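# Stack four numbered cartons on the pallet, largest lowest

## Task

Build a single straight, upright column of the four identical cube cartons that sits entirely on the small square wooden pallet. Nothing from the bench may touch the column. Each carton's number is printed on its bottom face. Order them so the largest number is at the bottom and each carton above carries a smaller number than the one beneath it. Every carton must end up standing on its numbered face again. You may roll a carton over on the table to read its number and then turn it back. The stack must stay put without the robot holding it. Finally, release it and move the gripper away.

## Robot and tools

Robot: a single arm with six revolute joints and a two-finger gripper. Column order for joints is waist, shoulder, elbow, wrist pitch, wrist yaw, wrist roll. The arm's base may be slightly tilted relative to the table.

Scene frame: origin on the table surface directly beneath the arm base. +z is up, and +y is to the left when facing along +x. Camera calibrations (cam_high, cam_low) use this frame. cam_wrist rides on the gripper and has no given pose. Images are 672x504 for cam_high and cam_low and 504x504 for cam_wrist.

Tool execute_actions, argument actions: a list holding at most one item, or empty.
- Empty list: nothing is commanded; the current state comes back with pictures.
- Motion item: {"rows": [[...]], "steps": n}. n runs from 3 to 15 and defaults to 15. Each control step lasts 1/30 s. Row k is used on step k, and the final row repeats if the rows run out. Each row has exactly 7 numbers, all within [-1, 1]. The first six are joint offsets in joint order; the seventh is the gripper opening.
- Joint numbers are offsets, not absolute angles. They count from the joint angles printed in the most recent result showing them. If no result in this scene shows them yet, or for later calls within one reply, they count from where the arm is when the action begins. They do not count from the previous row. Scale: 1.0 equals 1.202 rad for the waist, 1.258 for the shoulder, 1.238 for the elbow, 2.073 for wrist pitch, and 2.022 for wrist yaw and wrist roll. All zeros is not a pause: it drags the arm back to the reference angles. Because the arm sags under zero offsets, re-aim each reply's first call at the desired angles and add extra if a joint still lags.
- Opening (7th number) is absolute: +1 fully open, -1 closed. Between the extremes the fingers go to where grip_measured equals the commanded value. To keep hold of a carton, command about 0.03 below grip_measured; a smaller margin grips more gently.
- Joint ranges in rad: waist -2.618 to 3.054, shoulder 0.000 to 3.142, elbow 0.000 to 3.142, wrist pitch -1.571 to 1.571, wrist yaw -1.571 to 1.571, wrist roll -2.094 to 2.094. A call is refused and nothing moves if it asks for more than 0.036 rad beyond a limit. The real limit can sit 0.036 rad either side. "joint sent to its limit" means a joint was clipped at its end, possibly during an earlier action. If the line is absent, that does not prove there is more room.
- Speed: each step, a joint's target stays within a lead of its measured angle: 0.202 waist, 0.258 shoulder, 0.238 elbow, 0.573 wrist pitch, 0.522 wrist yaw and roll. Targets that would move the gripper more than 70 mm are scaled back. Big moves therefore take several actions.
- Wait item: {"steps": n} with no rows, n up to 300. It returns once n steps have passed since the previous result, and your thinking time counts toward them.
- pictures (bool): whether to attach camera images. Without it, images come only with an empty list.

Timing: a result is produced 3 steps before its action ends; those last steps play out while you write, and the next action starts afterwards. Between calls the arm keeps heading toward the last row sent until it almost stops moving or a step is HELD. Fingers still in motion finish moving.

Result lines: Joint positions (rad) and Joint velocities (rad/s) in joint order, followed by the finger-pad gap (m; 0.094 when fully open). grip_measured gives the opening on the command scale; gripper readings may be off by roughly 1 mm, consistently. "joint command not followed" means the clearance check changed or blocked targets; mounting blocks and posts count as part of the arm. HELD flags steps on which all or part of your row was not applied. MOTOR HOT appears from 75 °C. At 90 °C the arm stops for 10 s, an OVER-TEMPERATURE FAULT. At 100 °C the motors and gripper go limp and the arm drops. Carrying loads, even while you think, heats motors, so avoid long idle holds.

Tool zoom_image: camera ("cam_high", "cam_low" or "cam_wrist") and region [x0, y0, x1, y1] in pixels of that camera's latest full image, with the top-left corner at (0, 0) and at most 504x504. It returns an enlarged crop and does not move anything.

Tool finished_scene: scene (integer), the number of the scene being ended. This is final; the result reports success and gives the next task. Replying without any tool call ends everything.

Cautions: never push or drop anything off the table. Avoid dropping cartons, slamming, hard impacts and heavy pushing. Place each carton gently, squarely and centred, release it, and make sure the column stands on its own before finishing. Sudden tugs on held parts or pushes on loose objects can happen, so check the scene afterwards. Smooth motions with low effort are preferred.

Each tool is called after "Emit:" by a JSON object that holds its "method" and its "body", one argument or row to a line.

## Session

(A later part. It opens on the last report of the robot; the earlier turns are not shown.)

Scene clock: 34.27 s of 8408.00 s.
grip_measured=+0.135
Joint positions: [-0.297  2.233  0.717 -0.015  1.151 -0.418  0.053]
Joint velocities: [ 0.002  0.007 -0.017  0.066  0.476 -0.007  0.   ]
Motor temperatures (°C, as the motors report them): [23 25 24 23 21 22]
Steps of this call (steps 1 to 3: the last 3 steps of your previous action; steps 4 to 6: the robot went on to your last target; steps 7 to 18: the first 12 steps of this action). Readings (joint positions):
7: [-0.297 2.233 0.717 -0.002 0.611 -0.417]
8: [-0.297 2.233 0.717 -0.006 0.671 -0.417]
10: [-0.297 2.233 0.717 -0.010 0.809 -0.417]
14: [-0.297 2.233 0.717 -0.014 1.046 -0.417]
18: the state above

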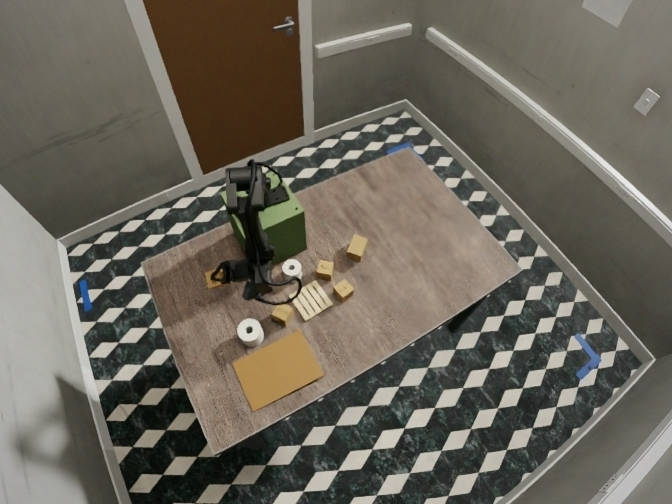

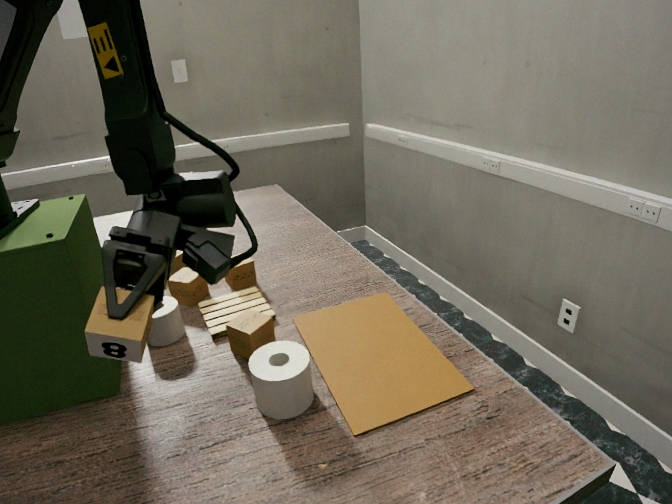

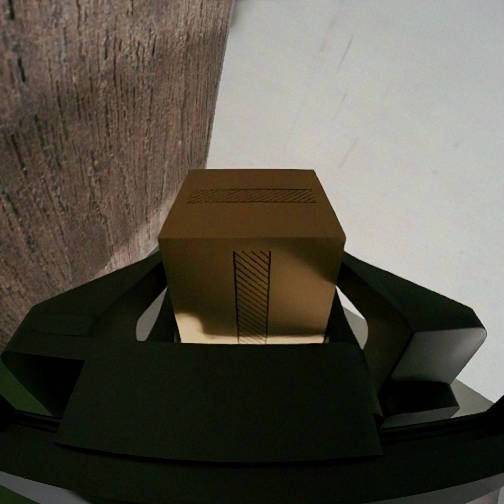

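Emit:
{"method": "execute_actions", "body": {
  "actions": [
    {"rows": [[0.005,0,0.005,-0.003,0.02,0.003,0.1],[0.019,0.001,0.020,-0.011,-0.02,0.010,0.1],[0.040,0.003,0.042,-0.023,-0.075,0.021,0.1],[0.067,0.005,0.070,-0.039,-0.14,0.035,0.1],[0.098,0.008,0.101,-0.056,-0.21,0.052,0.1],[0.134,0.010,0.135,-0.075,-0.285,0.070,0.1],[0.171,0.013,0.168,-0.094,-0.36,0.090,0.1],[0.209,0.016,0.199,-0.111,-0.425,0.110,0.1],[0.246,0.019,0.227,-0.127,-0.485,0.130,0.1],[0.282,0.021,0.249,-0.139,-0.53,0.148,0.1],[0.314,0.024,0.264,-0.147,-0.56,0.165,0.1],[0.340,0.026,0.269,-0.150,-0.573,0.179,0.1],[0.361,0.028,0.269,-0.150,-0.575,0.190,0.1],[0.375,0.029,0.269,-0.150,-0.575,0.197,0.1],[0.380,0.029,0.269,-0.150,-0.575,0.200,0.1]], "steps": 15}
  ]
}}

Emit:
{"method": "execute_actions", "body": {
  "actions": [
    {"steps": 16}
  ],
  "pictures": true
}}

Scene clock: 35.50 s of 8408.00 s.
grip_measured=+0.135
Joint positions: [-0.01   2.242  0.97  -0.18   0.522 -0.239  0.053]
Joint velocities: [ 1.092 -0.002  0.711 -0.286 -2.015  0.696  0.   ]
Motor temperatures (°C, as the motors report them): [23 25 24 23 21 22]
Steps of this call (steps 1 to 3: the last 3 steps of your previous action; steps 4 to 25: the robot went on to your last target; steps 26 to 37: the first 12 steps of this action). Readings (joint positions):
26: [-0.297 2.233 0.717 -0.016 1.212 -0.418]
27: [-0.295 2.233 0.717 -0.017 1.194 -0.417]
29: [-0.278 2.233 0.733 -0.044 1.106 -0.403]
33: [-0.162 2.239 0.846 -0.125 0.802 -0.335]
37: the state above

Scene clock: 36.03 s of 8408.00 s.
grip_measured=+0.135
Joint positions: [ 0.166  2.263  1.038 -0.307  0.011 -0.027  0.053]
Joint velocities: [ 0.012 -0.002  0.002  0.022 -0.11   0.022 -0.001]
Motor temperatures (°C, as the motors report them): [23 25 24 23 21 22]
Kept back: nothing.
Steps of this call (steps 1 to 3: the last 3 steps of your previous action; steps 4 to 16: the robot went on to your last target). Readings (joint positions):
1: [0.028 2.242 0.992 -0.188 0.450 -0.212]
2: [0.065 2.242 1.010 -0.196 0.378 -0.183]
4: [0.134 2.242 1.033 -0.218 0.236 -0.127]
8: [0.185 2.247 1.038 -0.260 0.075 -0.066]
16: the state above

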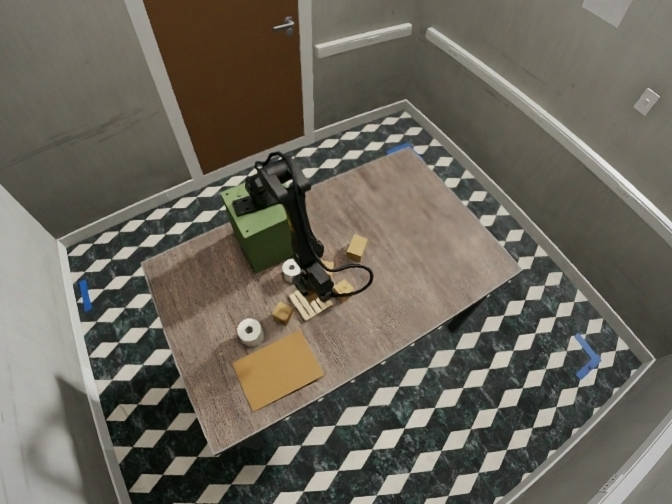

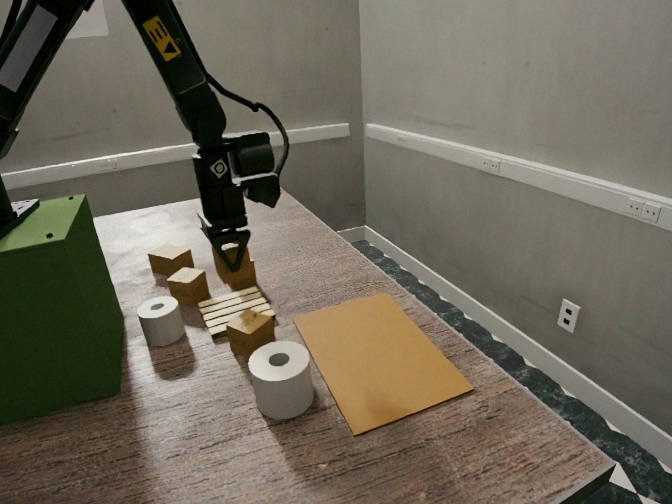

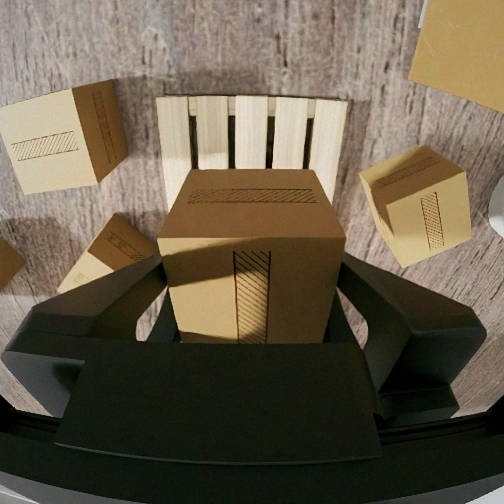

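Emit:
{"method": "execute_actions", "body": {
  "actions": [
    {"rows": [[0,0.006,0.004,0.004,-0.011,0.011,0.1],[0,0.013,0.008,0.009,-0.011,0.011,0.1],[0,0.023,0.012,0.016,-0.011,0.011,0.1],[0,0.036,0.015,0.024,-0.011,0.011,0.1],[0,0.051,0.017,0.033,-0.011,0.011,0.1],[0,0.067,0.019,0.042,-0.011,0.011,0.1],[0,0.083,0.021,0.051,-0.011,0.011,0.1],[0,0.099,0.023,0.060,-0.011,0.011,0.1],[0,0.113,0.025,0.068,-0.011,0.011,0.1],[0,0.125,0.027,0.074,-0.011,0.011,0.1],[0,0.135,0.029,0.079,-0.011,0.011,0.1],[0,0.142,0.030,0.082,-0.011,0.011,0.1],[0,0.147,0.031,0.084,-0.011,0.011,0.1],[0,0.150,0.0315,0.084,-0.011,0.011,0.1]], "steps": 15}
  ]
}}

Emit:
{"method": "execute_actions", "body": {
  "actions": [
    {"steps": 12}
  ],
  "pictures": true
}}

Emit:
{"method": "zoom_image", "body": {
  "camera": "cam_low",
  "region": [180, 240, 300, 350]
}}

Scene clock: 36.73 s of 8408.00 s.
grip_measured=+0.135
Joint positions: [ 0.166  2.415  1.047 -0.204 -0.002 -0.013  0.053]
Joint velocities: [ 0.002  0.496  0.002  0.3   -0.037 -0.051 -0.   ]
Motor temperatures (°C, as the motors report them): [23 25 24 23 21 22]
Steps of this call (steps 1 to 9: the robot went on to your last target; steps 10 to 21: the first 12 steps of this action). Readings (joint positions):
10: [0.166 2.263 1.038 -0.310 -0.001 -0.019]
11: [0.166 2.263 1.038 -0.310 -0.001 -0.018]
13: [0.166 2.269 1.038 -0.303 -0.001 -0.016]
17: [0.166 2.330 1.041 -0.254 -0.002 -0.013]
21: the state above

Scene clock: 37.13 s of 8408.00 s.
grip_measured=+0.135
Joint positions: [ 0.166  2.452  1.047 -0.16  -0.002 -0.012  0.053]
Joint velocities: [0.007 0.012 0.012 0.007 0.037 0.007 0.   ]
Motor temperatures (°C, as the motors report them): [23 25 24 23 21 22]
Kept back: nothing.
Steps of this call (steps 1 to 3: the last 3 steps of your previous action; steps 4 to 12: the robot went on to your last target). Readings (joint positions):
1: [0.166 2.430 1.047 -0.197 -0.002 -0.013]
2: [0.166 2.441 1.047 -0.191 -0.002 -0.012]
4: [0.166 2.451 1.047 -0.185 -0.002 -0.012]
8: [0.166 2.452 1.047 -0.168 -0.002 -0.012]
12: the state above

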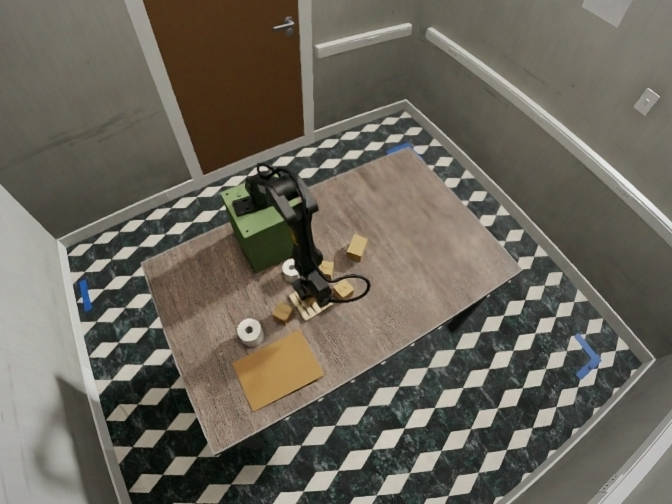

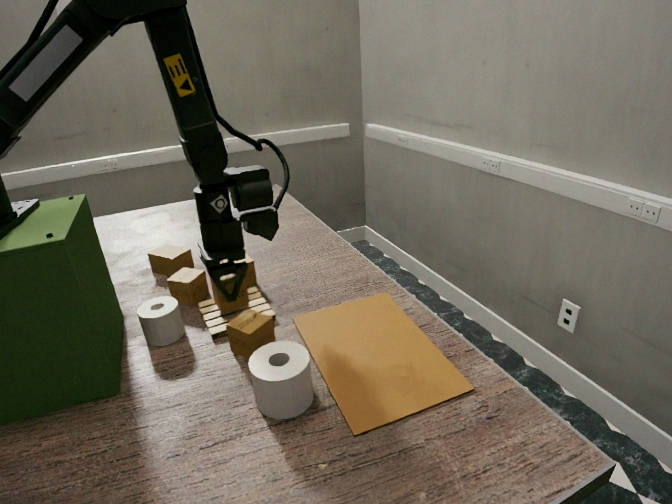

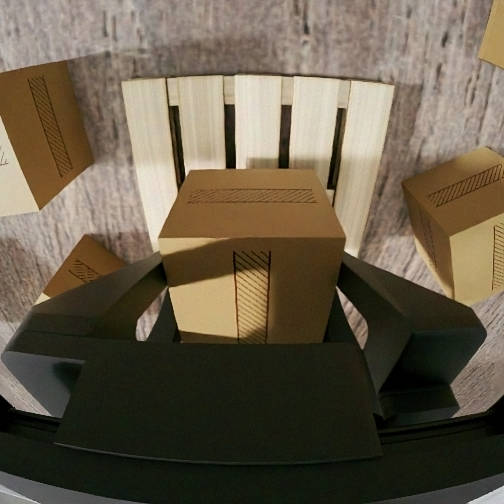

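Region (180, 240, 300, 350) of cam_low's 672x504 image, scaled by 4.200, with more detail than that image has; it fills the top 462 rows of this view, and the rest is white.

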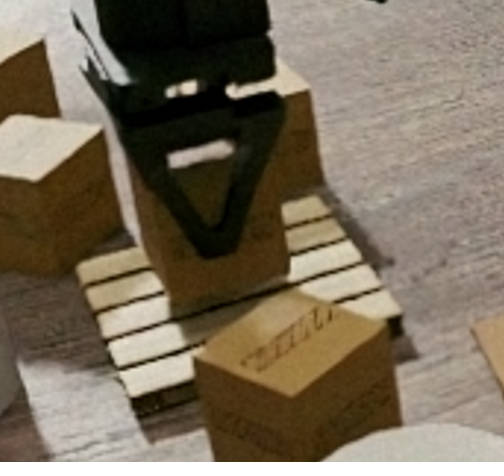

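Emit:
{"method": "execute_actions", "body": {
  "actions": [
    {"rows": [[-0.004,0.004,0.026,0.016,0,0.002,0.1],[-0.008,0.008,0.028,0.019,0,0.002,0.1],[-0.012,0.012,0.030,0.022,0,0.002,0.1],[-0.012,0.016,0.032,0.024,0,0.002,0.1],[-0.012,0.020,0.034,0.026,0,0.002,0.1],[-0.012,0.024,0.035,0.027,0,0.002,0.1],[-0.012,0.028,0.036,0.028,0,0.002,0.1],[-0.012,0.031,0.036,0.028,0,0.002,0.1],[-0.012,0.033,0.036,0.028,0,0.002,0.1],[-0.012,0.034,0.036,0.028,0,0.002,0.1]], "steps": 15}
  ]
}}

Emit:
{"method": "execute_actions", "body": {
  "actions": [
    {"steps": 6}
  ],
  "pictures": true
}}

Emit:
{"method": "zoom_image", "body": {
  "camera": "cam_low",
  "region": [180, 240, 300, 350]
}}

Scene clock: 37.90 s of 8408.00 s.
grip_measured=+0.135
Joint positions: [ 0.159  2.48   1.07  -0.125 -0.002 -0.012  0.053]
Joint velocities: [-0.012  0.071  0.002 -0.007 -0.022 -0.007 -0.001]
Motor temperatures (°C, as the motors report them): [23 25 24 23 21 22]
Steps of this call (steps 1 to 11: the robot went on to your last target; steps 12 to 23: the first 12 steps of this action). Readings (joint positions):
12: [0.166 2.452 1.047 -0.156 -0.002 -0.012]
13: [0.166 2.452 1.047 -0.155 -0.002 -0.012]
15: [0.164 2.453 1.052 -0.153 -0.002 -0.012]
19: [0.160 2.467 1.068 -0.134 -0.002 -0.012]
23: the state above

Scene clock: 38.10 s of 8408.00 s.
grip_measured=+0.135
Joint positions: [ 0.159  2.484  1.07  -0.125 -0.002 -0.012  0.053]
Joint velocities: [ 0.007 -0.002  0.002  0.007 -0.081  0.007  0.   ]
Motor temperatures (°C, as the motors report them): [23 25 24 23 21 22]
Kept back: nothing.
Steps of this call (steps 1 to 3: the last 3 steps of your previous action; steps 4 to 6: the robot went on to your last target). Readings (joint positions):
1: [0.159 2.482 1.070 -0.125 -0.002 -0.012]
2: [0.159 2.483 1.070 -0.125 -0.002 -0.012]
4: [0.159 2.484 1.070 -0.125 -0.002 -0.012]
6: the state above

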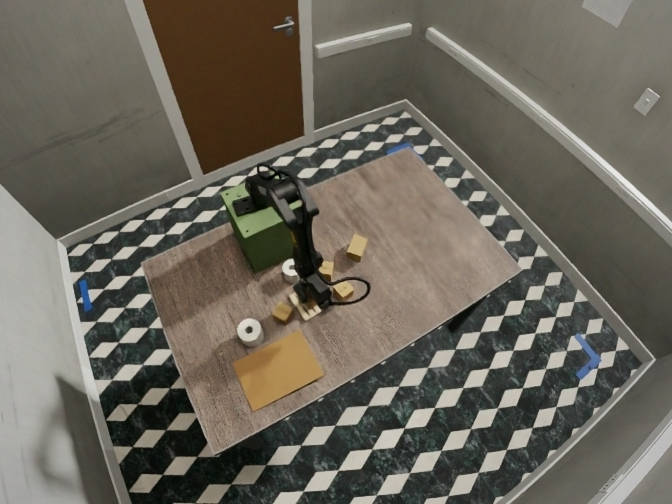

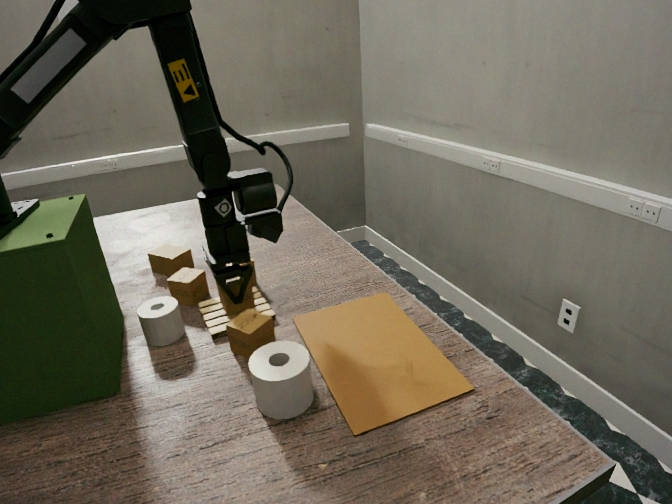

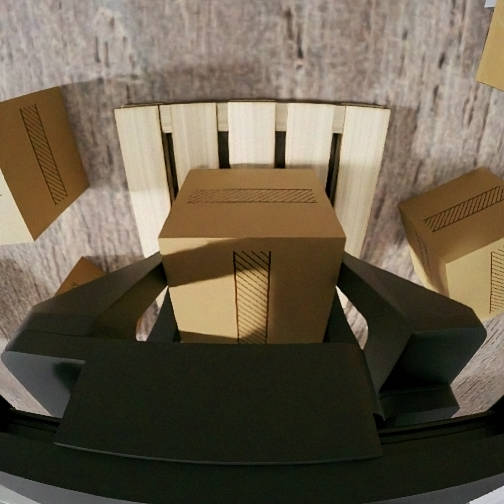

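Region (180, 240, 300, 350) of cam_low's 672x504 image, scaled by 4.200, with more detail than that image has; it fills the top 462 rows of this view, and the rest is white.

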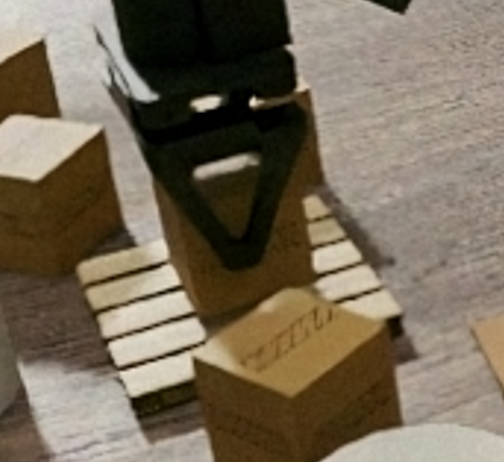

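Emit:
{"method": "execute_actions", "body": {
  "actions": [
    {"rows": [[0,0.011,0.01,0.008,0,0,0.1],[0,0.014,0.01,0.008,0,0,0.1],[0,0.017,0.01,0.008,0,0,0.1],[0,0.019,0.01,0.008,0,0,0.1],[0,0.021,0.01,0.008,0,0,0.1]], "steps": 13}
  ],
  "pictures": true
}}

Scene clock: 38.57 s of 8408.00 s.
grip_measured=+0.135
Joint positions: [ 0.159  2.472  1.149  0.152 -0.002 -0.012  0.053]
Joint velocities: [ 0.007 -0.076 -0.022 -0.681 -0.095  0.007 -0.001]
Motor temperatures (°C, as the motors report them): [23 25 24 23 21 22]
Steps of this call (steps 1 to 4: the robot went on to your last target; steps 5 to 14: the first 10 steps of this action). Readings (joint positions):
5: [0.159 2.484 1.070 -0.122 -0.002 -0.012]
6: [0.159 2.484 1.071 -0.103 -0.002 -0.012]
8: [0.159 2.484 1.089 -0.027 -0.002 -0.012]
12: [0.159 2.480 1.144 0.132 -0.002 -0.012]
14: the state above

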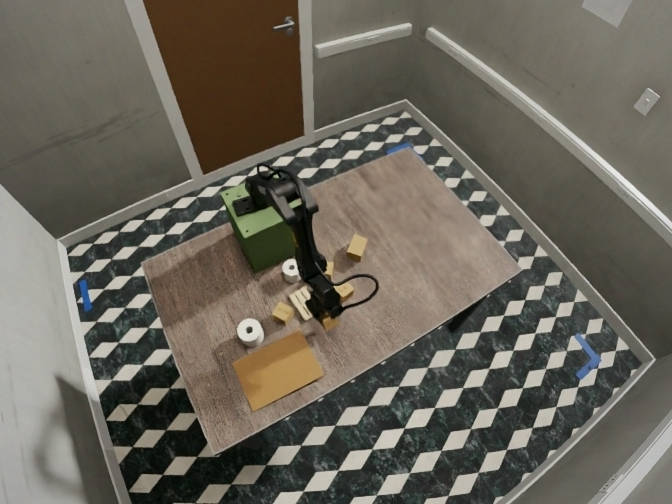

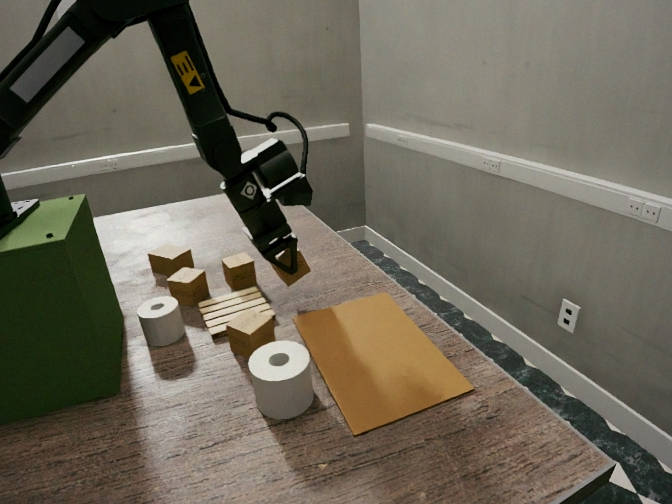

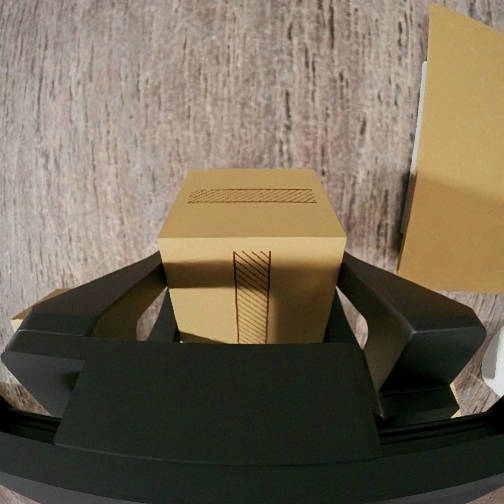

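Emit:
{"method": "execute_actions", "body": {
  "actions": [
    {"rows": [[0,-0.03,-0.075,-0.145,0,0,0.1]], "steps": 15}
  ]
}}

Emit:
{"method": "execute_actions", "body": {
  "actions": [
    {"steps": 8}
  ],
  "pictures": true
}}

Scene clock: 39.07 s of 8408.00 s.
grip_measured=+0.135
Joint positions: [ 0.159  2.464  1.057 -0.133 -0.002 -0.012  0.053]
Joint velocities: [ 0.012 -0.1   -0.007 -0.007 -0.007 -0.11   0.   ]
Motor temperatures (°C, as the motors report them): [23 25 24 23 21 22]
Steps of this call (steps 1 to 3: the last 3 steps of your previous action; steps 4 to 15: the first 12 steps of this action). Readings (joint positions):
4: [0.159 2.480 1.110 0.031 -0.002 -0.012]
5: [0.159 2.478 1.092 -0.005 -0.002 -0.012]
7: [0.159 2.476 1.066 -0.069 -0.002 -0.012]
11: [0.159 2.475 1.057 -0.127 -0.002 -0.012]
15: the state above

Scene clock: 39.33 s of 8408.00 s.
grip_measured=+0.135
Joint positions: [ 0.159  2.46   1.057 -0.133 -0.002 -0.012  0.053]
Joint velocities: [-0.007 -0.002 -0.002  0.037 -0.022 -0.037  0.002]
Motor temperatures (°C, as the motors report them): [23 25 24 23 21 22]
Kept back: nothing.
Steps of this call (steps 1 to 3: the last 3 steps of your previous action; steps 4 to 8: the robot went on to your last target). Readings (joint positions):
1: [0.159 2.462 1.057 -0.133 -0.002 -0.012]
2: [0.159 2.461 1.057 -0.133 -0.002 -0.012]
4: [0.159 2.460 1.057 -0.133 -0.002 -0.012]
8: the state above

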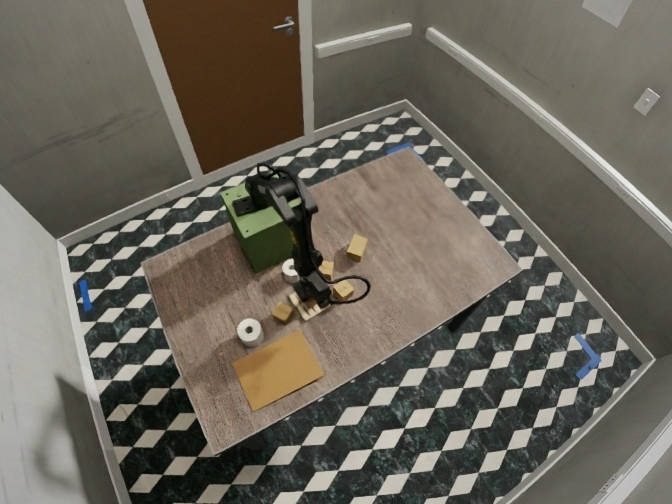

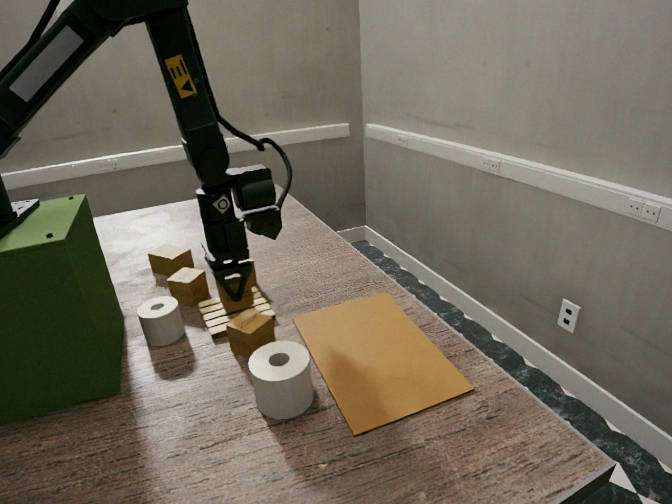

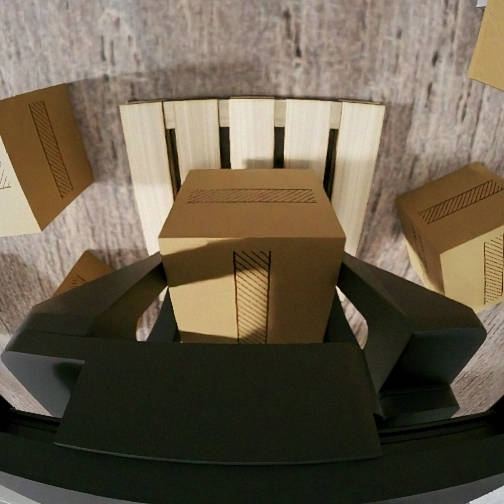

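Emit:
{"method": "execute_actions", "body": {
  "actions": [
    {"rows": [[0,0.004,0.010,0.006,0,0,0.1],[0,0.009,0.015,0.009,0,0,0.1],[0,0.014,0.018,0.011,0,0,0.1],[0,0.019,0.020,0.013,0,0,0.1],[0,0.023,0.022,0.015,0,0,0.1],[0,0.027,0.023,0.016,0,0,0.1],[0,0.030,0.024,0.017,0,0,0.1],[0,0.033,0.024,0.017,0,0,0.1],[0,0.035,0.024,0.017,0,0,0.1]], "steps": 15}
  ]
}}

Emit:
{"method": "execute_actions", "body": {
  "actions": [
    {"steps": 5}
  ],
  "pictures": true
}}

Scene clock: 39.87 s of 8408.00 s.
grip_measured=+0.135
Joint positions: [ 0.159  2.494  1.057 -0.122 -0.002 -0.012  0.053]
Joint velocities: [-0.007  0.066  0.002 -0.007 -0.022  0.007  0.   ]
Motor temperatures (°C, as the motors report them): [23 25 24 23 21 22]
Steps of this call (steps 1 to 4: the robot went on to your last target; steps 5 to 16: the first 12 steps of this action). Readings (joint positions):
5: [0.159 2.460 1.057 -0.133 -0.002 -0.012]
6: [0.159 2.460 1.057 -0.133 -0.002 -0.012]
8: [0.159 2.460 1.057 -0.133 -0.002 -0.012]
12: [0.159 2.476 1.057 -0.122 -0.002 -0.012]
16: the state above

Scene clock: 40.03 s of 8408.00 s.
grip_measured=+0.135
Joint positions: [ 0.159  2.496  1.057 -0.12  -0.002 -0.012  0.053]
Joint velocities: [ 0.012 -0.002 -0.002 -0.022  0.037  0.066 -0.002]
Motor temperatures (°C, as the motors report them): [23 25 24 23 21 22]
Kept back: nothing.
Steps of this call (steps 1 to 3: the last 3 steps of your previous action; steps 4 to 5: the robot went on to your last target). Readings (joint positions):
1: [0.159 2.496 1.057 -0.122 -0.002 -0.012]
2: [0.159 2.496 1.057 -0.122 -0.002 -0.012]
4: [0.159 2.496 1.057 -0.121 -0.002 -0.012]
5: the state above

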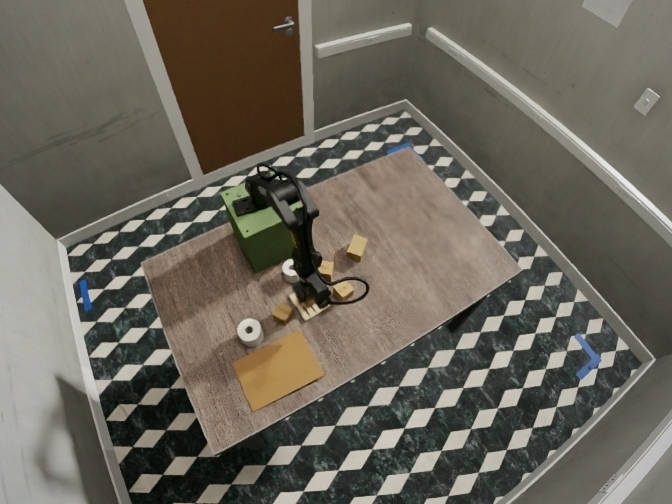

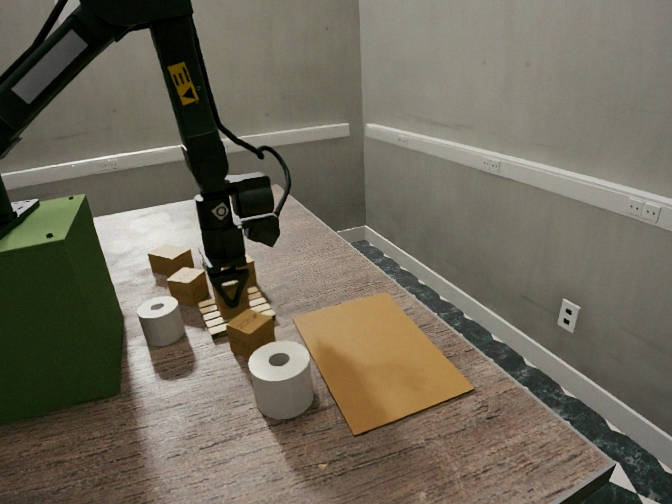

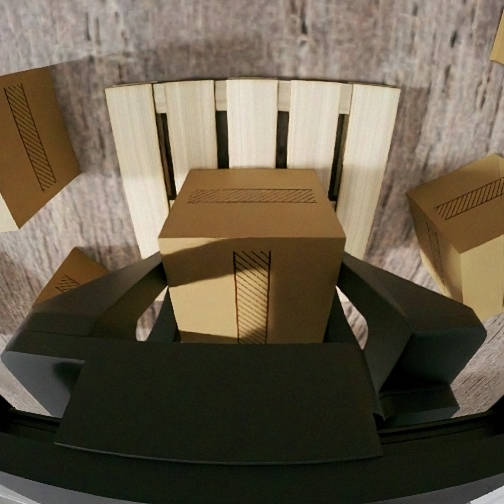

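Emit:
{"method": "execute_actions", "body": {
  "actions": [
    {"rows": [[0,0,0,0,0,0,0.2],[0,-0.004,0,0,0,0,0.35],[0,-0.010,0,0,0,0,0.5],[0,-0.018,0,-0.004,0,0,0.62],[0,-0.029,0,-0.011,0,0,0.7],[0,-0.043,0,-0.020,0,0,0.7],[0,-0.060,0,-0.030,0,0,0.7],[0,-0.079,0,-0.041,0,0,0.7],[0,-0.099,0,-0.053,0,0,0.7],[0,-0.118,0,-0.064,0,0,0.7],[0,-0.135,0.005,-0.074,0,0,0.7],[0,-0.149,0.012,-0.083,0,0,0.7],[0,-0.158,0.022,-0.091,0,0,0.7],[0.003,-0.163,0.036,-0.099,0,0.003,0.7],[0.010,-0.164,0.054,-0.107,0,0.008,0.7]], "steps": 15}
  ]
}}

Scene clock: 40.70 s of 8408.00 s.
grip_measured=+0.698
Joint positions: [ 0.159  2.377  1.057 -0.216 -0.002 -0.012  0.08 ]
Joint velocities: [-0.022 -0.784 -0.002 -0.432 -0.007 -0.037 -0.001]
Motor temperatures (°C, as the motors report them): [23 25 24 23 21 22]
Steps of this call (steps 1 to 8: the robot went on to your last target; steps 9 to 20: the first 12 steps of this action). Readings (joint positions):
9: [0.159 2.496 1.057 -0.120 -0.002 -0.012]
10: [0.159 2.496 1.057 -0.120 -0.002 -0.012]
12: [0.159 2.496 1.057 -0.120 -0.002 -0.012]
16: [0.159 2.472 1.057 -0.151 -0.002 -0.012]
20: the state above

Emit:
{"method": "execute_actions", "body": {
  "actions": []
}}

Scene clock: 41.23 s of 8408.00 s.
grip_measured=+0.698
Joint positions: [ 0.159  2.3    1.111 -0.321 -0.002 -0.003  0.08 ]
Joint velocities: [-0.012  0.002 -0.007 -0.125 -0.022  0.007 -0.001]
Motor temperatures (°C, as the motors report them): [23 25 24 23 21 22]
Kept back: nothing.
Steps of this call (steps 1 to 3: the last 3 steps of your previous action; steps 4 to 16: the robot went on to your last target). Readings (joint positions):
1: [0.159 2.351 1.057 -0.229 -0.002 -0.012]
2: [0.159 2.329 1.062 -0.246 -0.002 -0.012]
4: [0.159 2.307 1.088 -0.276 -0.002 -0.009]
8: [0.159 2.300 1.111 -0.286 -0.002 -0.005]
16: the state above

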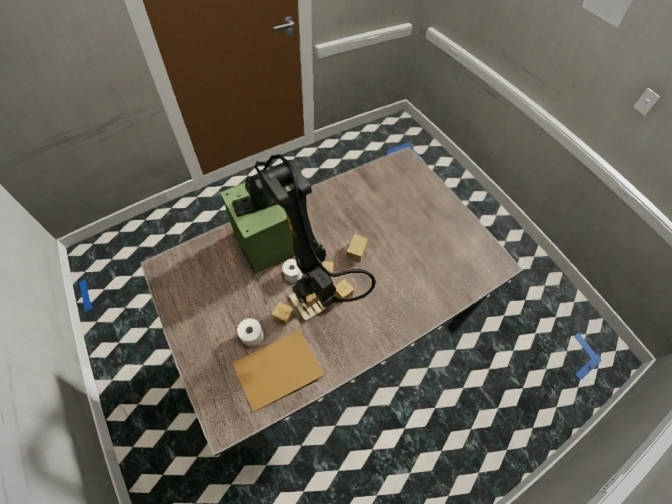

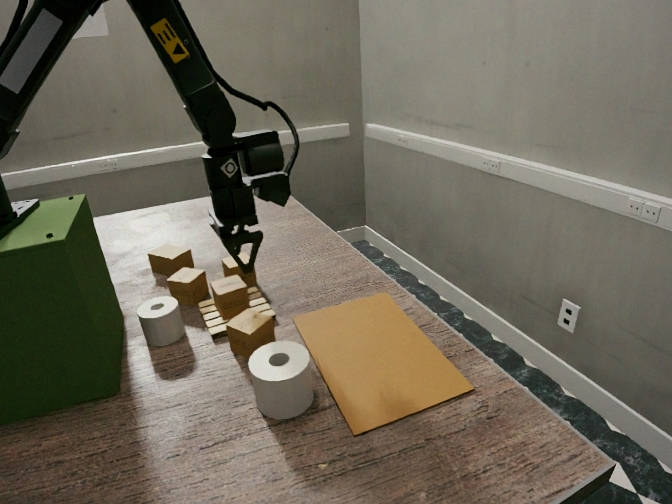

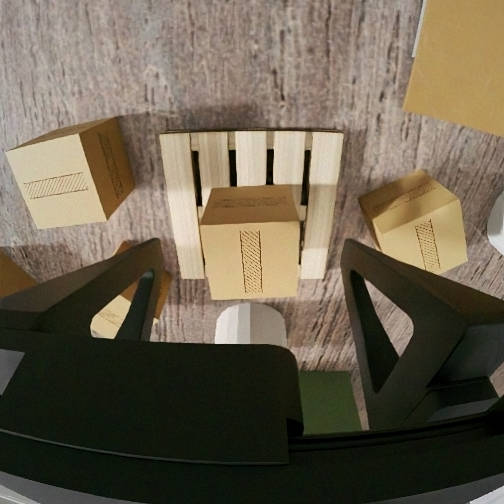

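Emit:
{"method": "execute_actions", "body": {
  "actions": [
    {"rows": [[0.005,0.002,0.004,-0.008,0,0.002,0.7],[0.018,0.006,0.014,-0.01,0,0.008,0.7],[0.038,0.012,0.03,-0.014,0,0.018,0.7],[0.064,0.02,0.05,-0.021,-0.002,0.03,0.7],[0.094,0.03,0.074,-0.03,-0.002,0.044,0.7],[0.127,0.042,0.1,-0.041,-0.003,0.059,0.7],[0.158,0.054,0.125,-0.051,-0.004,0.074,0.7],[0.188,0.066,0.148,-0.061,-0.004,0.088,0.7],[0.214,0.076,0.169,-0.069,-0.004,0.1,0.7],[0.235,0.084,0.186,-0.076,-0.004,0.11,0.7],[0.249,0.09,0.197,-0.081,-0.004,0.116,0.7],[0.257,0.093,0.203,-0.083,-0.004,0.12,0.7],[0.26,0.094,0.205,-0.084,-0.004,0.121,0.7]], "steps": 15}
  ]
}}

Emit:
{"method": "execute_actions", "body": {
  "actions": [
    {"steps": 12}
  ],
  "pictures": true
}}

Scene clock: 41.97 s of 8408.00 s.
grip_measured=+0.698
Joint positions: [ 0.444  2.393  1.326 -0.416 -0.003  0.162  0.08 ]
Joint velocities: [ 0.877  0.173  0.462 -0.139 -0.139  0.418  0.   ]
Motor temperatures (°C, as the motors report them): [23 25 24 23 21 22]
Steps of this call (steps 1 to 10: the robot went on to your last target; steps 11 to 22: the first 12 steps of this action). Readings (joint positions):
11: [0.159 2.300 1.111 -0.326 -0.002 -0.003]
12: [0.160 2.300 1.111 -0.326 -0.002 -0.001]
14: [0.175 2.303 1.120 -0.338 0.000 0.013]
18: [0.289 2.348 1.219 -0.388 0.004 0.083]
22: the state above

Scene clock: 42.37 s of 8408.00 s.
grip_measured=+0.698
Joint positions: [ 0.474  2.407  1.347 -0.475 -0.017  0.23   0.08 ]
Joint velocities: [ 0.007 -0.017  0.012  0.022 -0.007  0.051 -0.001]
Motor temperatures (°C, as the motors report them): [23 25 24 23 21 22]
Kept back: nothing.
Steps of this call (steps 1 to 3: the last 3 steps of your previous action; steps 4 to 12: the robot went on to your last target). Readings (joint positions):
1: [0.470 2.398 1.338 -0.420 -0.007 0.176]
2: [0.489 2.399 1.344 -0.425 -0.012 0.187]
4: [0.502 2.399 1.347 -0.438 -0.017 0.203]
8: [0.484 2.404 1.347 -0.464 -0.017 0.222]
12: the state above

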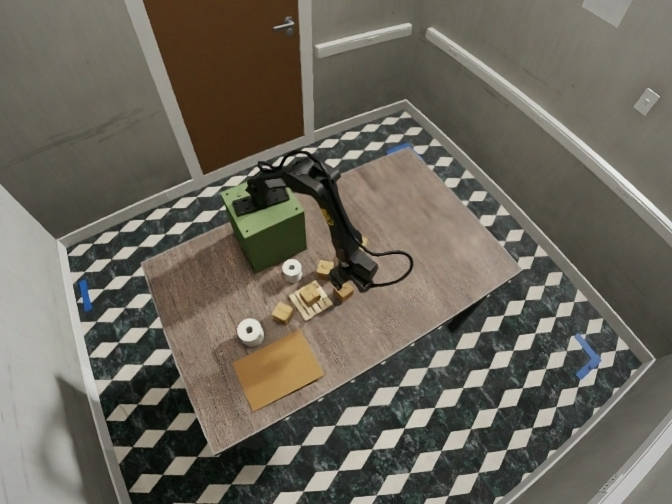

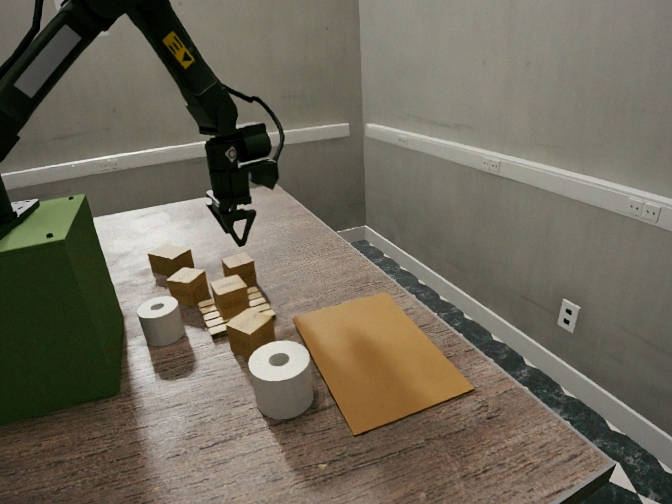

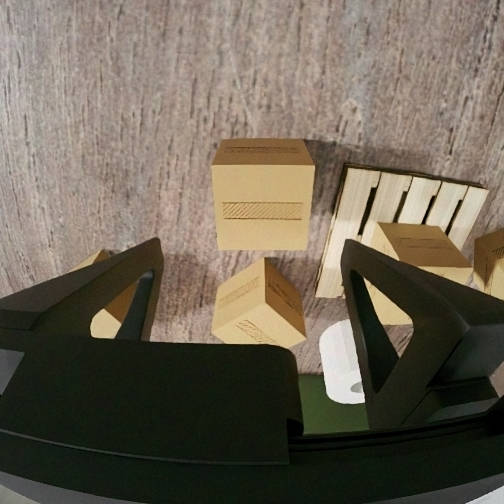

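Emit:
{"method": "execute_actions", "body": {
  "actions": [
    {"rows": [[-0.004,0.006,0.012,0.008,0.005,0.003,0.7],[-0.008,0.016,0.015,0.015,0.01,0.005,0.7],[-0.012,0.03,0.018,0.022,0.013,0.005,0.7],[-0.012,0.047,0.021,0.03,0.013,0.005,0.7],[-0.012,0.066,0.024,0.039,0.013,0.005,0.7],[-0.012,0.086,0.028,0.049,0.013,0.005,0.7],[-0.012,0.106,0.032,0.058,0.013,0.005,0.7],[-0.012,0.125,0.036,0.067,0.013,0.005,0.7],[-0.012,0.142,0.04,0.075,0.013,0.005,0.7],[-0.012,0.157,0.043,0.082,0.013,0.005,0.7],[-0.012,0.169,0.046,0.087,0.013,0.005,0.7],[-0.012,0.178,0.048,0.091,0.013,0.005,0.7],[-0.012,0.183,0.049,0.094,0.013,0.005,0.7],[-0.012,0.185,0.05,0.095,0.013,0.005,0.7]], "steps": 15}
  ]
}}

Emit:
{"method": "execute_actions", "body": {
  "actions": [
    {"steps": 12}
  ],
  "pictures": true
}}

Scene clock: 43.20 s of 8408.00 s.
grip_measured=+0.698
Joint positions: [ 0.467  2.596  1.379 -0.351 -0.003  0.235  0.08 ]
Joint velocities: [-0.012  0.637 -0.012  0.315  0.022 -0.022 -0.001]
Motor temperatures (°C, as the motors report them): [23 25 24 23 21 22]
Steps of this call (steps 1 to 13: the robot went on to your last target; steps 14 to 25: the first 12 steps of this action). Readings (joint positions):
14: [0.474 2.407 1.347 -0.479 -0.017 0.235]
15: [0.474 2.407 1.347 -0.478 -0.016 0.235]
17: [0.473 2.415 1.347 -0.466 -0.012 0.235]
21: [0.468 2.492 1.369 -0.410 -0.005 0.235]
25: the state above

Scene clock: 43.60 s of 8408.00 s.
grip_measured=+0.698
Joint positions: [ 0.467  2.651  1.385 -0.306 -0.002  0.235  0.08 ]
Joint velocities: [-0.002 -0.002 -0.007  0.037 -0.037 -0.007  0.   ]
Motor temperatures (°C, as the motors report them): [23 25 24 23 21 22]
Kept back: nothing.
Steps of this call (steps 1 to 3: the last 3 steps of your previous action; steps 4 to 12: the robot went on to your last target). Readings (joint positions):
1: [0.467 2.616 1.379 -0.343 -0.003 0.235]
2: [0.467 2.633 1.379 -0.339 -0.003 0.235]
4: [0.467 2.650 1.379 -0.335 -0.003 0.235]
8: [0.467 2.651 1.382 -0.319 -0.002 0.235]
12: the state above

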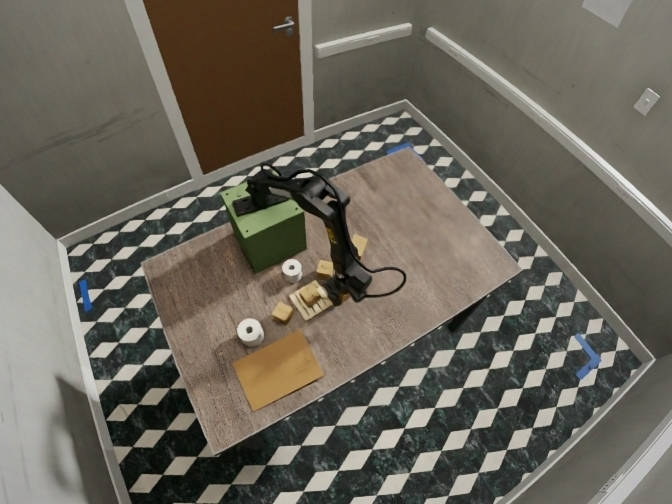

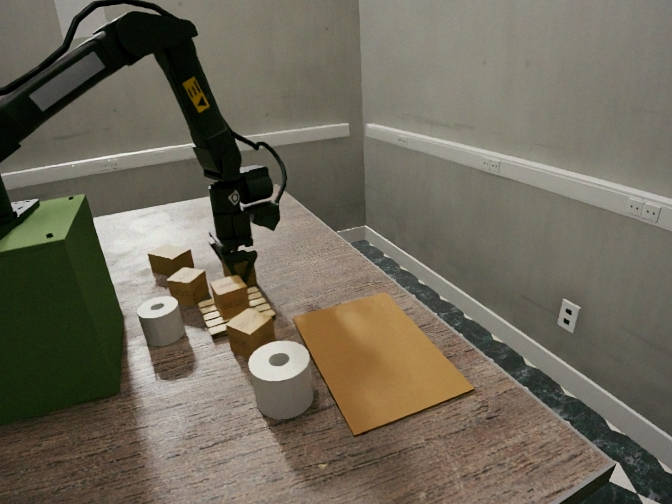

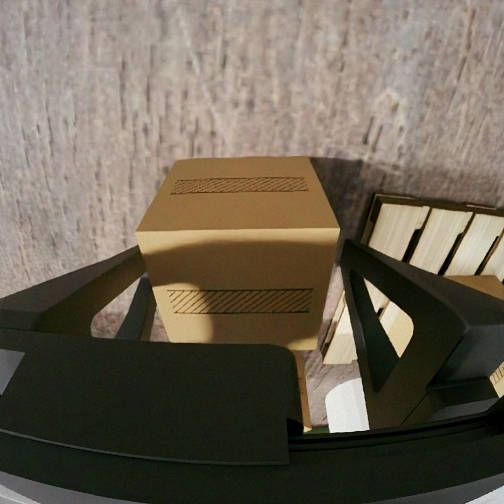

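Emit:
{"method": "execute_actions", "body": {
  "actions": [
    {"rows": [[0.005,-0.012,0.018,0.008,0,0,0.68],[0.01,-0.02,0.018,0.011,0,0,0.66],[0.012,-0.026,0.018,0.012,0,0,0.62],[0.012,-0.028,0.018,0.012,0,0,0.58],[0.012,-0.028,0.018,0.012,0,0,0.52],[0.012,-0.028,0.018,0.012,0,0,0.46],[0.012,-0.028,0.018,0.012,0,0,0.4],[0.012,-0.028,0.018,0.012,0,0,0.34],[0.012,-0.028,0.018,0.012,0,0,0.28],[0.012,-0.028,0.018,0.012,0,0,0.23],[0.012,-0.028,0.018,0.012,0,0,0.19],[0.012,-0.028,0.018,0.012,0,0,0.16],[0.012,-0.028,0.018,0.012,0,0,0.13],[0.012,-0.028,0.018,0.012,0,0,0.11],[0.012,-0.028,0.018,0.012,0,0,0.1]], "steps": 15}
  ]
}}

Emit:
{"method": "execute_actions", "body": {
  "actions": [
    {"steps": 8}
  ],
  "pictures": true
}}

Scene clock: 44.23 s of 8408.00 s.
grip_measured=+0.176
Joint positions: [ 0.473  2.651  1.385 -0.302 -0.002  0.235  0.055]
Joint velocities: [-0.007 -0.002 -0.007  0.007  0.037 -0.051 -0.027]
Motor temperatures (°C, as the motors report them): [23 25 24 23 21 22]
Steps of this call (steps 1 to 7: the robot went on to your last target; steps 8 to 19: the first 12 steps of this action). Readings (joint positions):
8: [0.467 2.651 1.385 -0.302 -0.002 0.235]
9: [0.467 2.651 1.385 -0.302 -0.002 0.235]
11: [0.468 2.651 1.385 -0.302 -0.002 0.235]
15: [0.473 2.651 1.385 -0.302 -0.002 0.235]
19: the state above

Scene clock: 44.50 s of 8408.00 s.
grip_measured=+0.135
Joint positions: [ 0.473  2.651  1.385 -0.302 -0.002  0.235  0.053]
Joint velocities: [-0.017 -0.002 -0.007 -0.037 -0.007 -0.007 -0.001]
Motor temperatures (°C, as the motors report them): [23 25 24 23 21 22]
Kept back: nothing.
Steps of this call (steps 1 to 3: the last 3 steps of your previous action; steps 4 to 8: the robot went on to your last target). Readings (joint positions):
1: [0.473 2.651 1.385 -0.302 -0.002 0.235]
2: [0.473 2.651 1.385 -0.302 -0.002 0.235]
4: [0.473 2.651 1.385 -0.302 -0.002 0.235]
8: the state above

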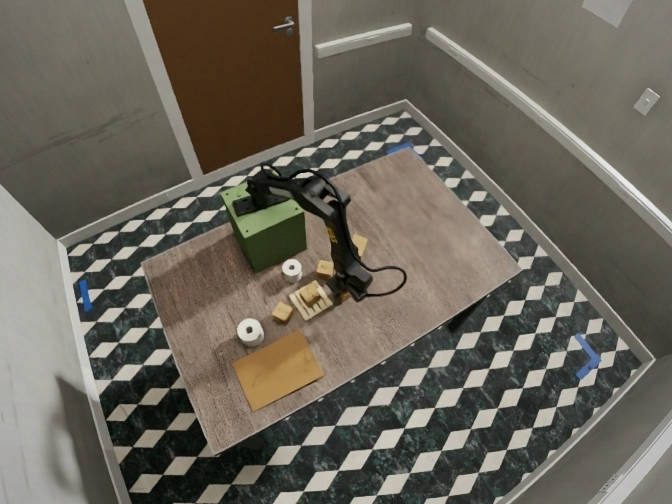

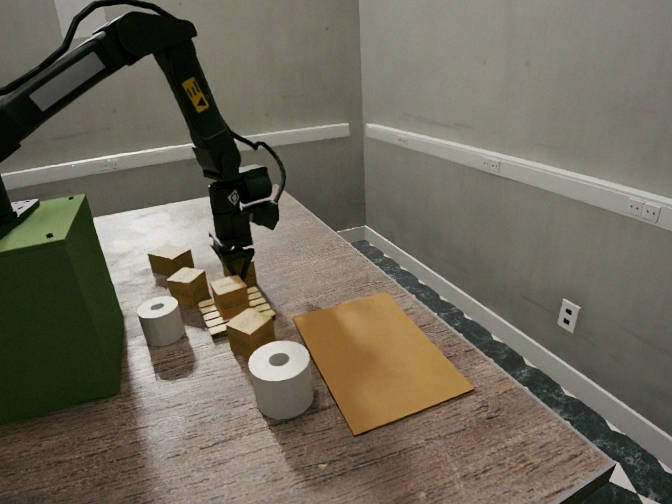

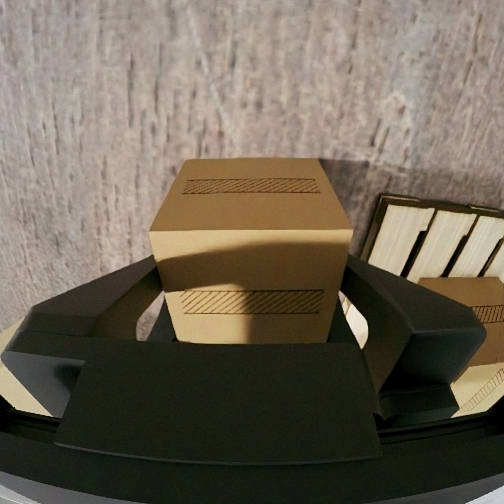

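Emit:
{"method": "execute_actions", "body": {
  "actions": [
    {"rows": [[0,-0.03,-0.002,-0.004,0,0,0.1],[0,-0.04,-0.005,-0.01,0,0,0.1],[0,-0.055,-0.01,-0.018,0,0,0.1],[0,-0.075,-0.016,-0.028,0,0,0.1],[0,-0.098,-0.022,-0.04,0,0,0.1],[0,-0.123,-0.029,-0.052,0,0,0.1],[0,-0.148,-0.036,-0.064,0,0,0.1],[0,-0.172,-0.043,-0.076,0,0,0.1],[-0.004,-0.195,-0.052,-0.086,0,-0.002,0.1],[-0.012,-0.216,-0.064,-0.093,0,-0.006,0.1],[-0.025,-0.236,-0.08,-0.097,0,-0.012,0.1],[-0.043,-0.255,-0.1,-0.097,0,-0.02,0.1],[-0.065,-0.273,-0.122,-0.094,0,-0.03,0.1],[-0.09,-0.29,-0.148,-0.088,0,-0.042,0.1],[-0.115,-0.305,-0.175,-0.08,0,-0.054,0.1]], "steps": 15}
  ]
}}

Scene clock: 45.30 s of 8408.00 s.
grip_measured=+0.135
Joint positions: [ 0.465  2.395  1.312 -0.433 -0.004  0.225  0.053]
Joint velocities: [-0.188 -0.994 -0.393 -0.212 -0.007 -0.227  0.   ]
Motor temperatures (°C, as the motors report them): [23 26 24 23 21 22]
Steps of this call (steps 1 to 12: the robot went on to your last target; steps 13 to 24: the first 12 steps of this action). Readings (joint positions):
13: [0.473 2.651 1.385 -0.302 -0.002 0.235]
14: [0.473 2.649 1.385 -0.303 -0.002 0.235]
16: [0.473 2.635 1.382 -0.316 -0.002 0.235]
20: [0.473 2.535 1.350 -0.379 -0.002 0.235]
24: the state above


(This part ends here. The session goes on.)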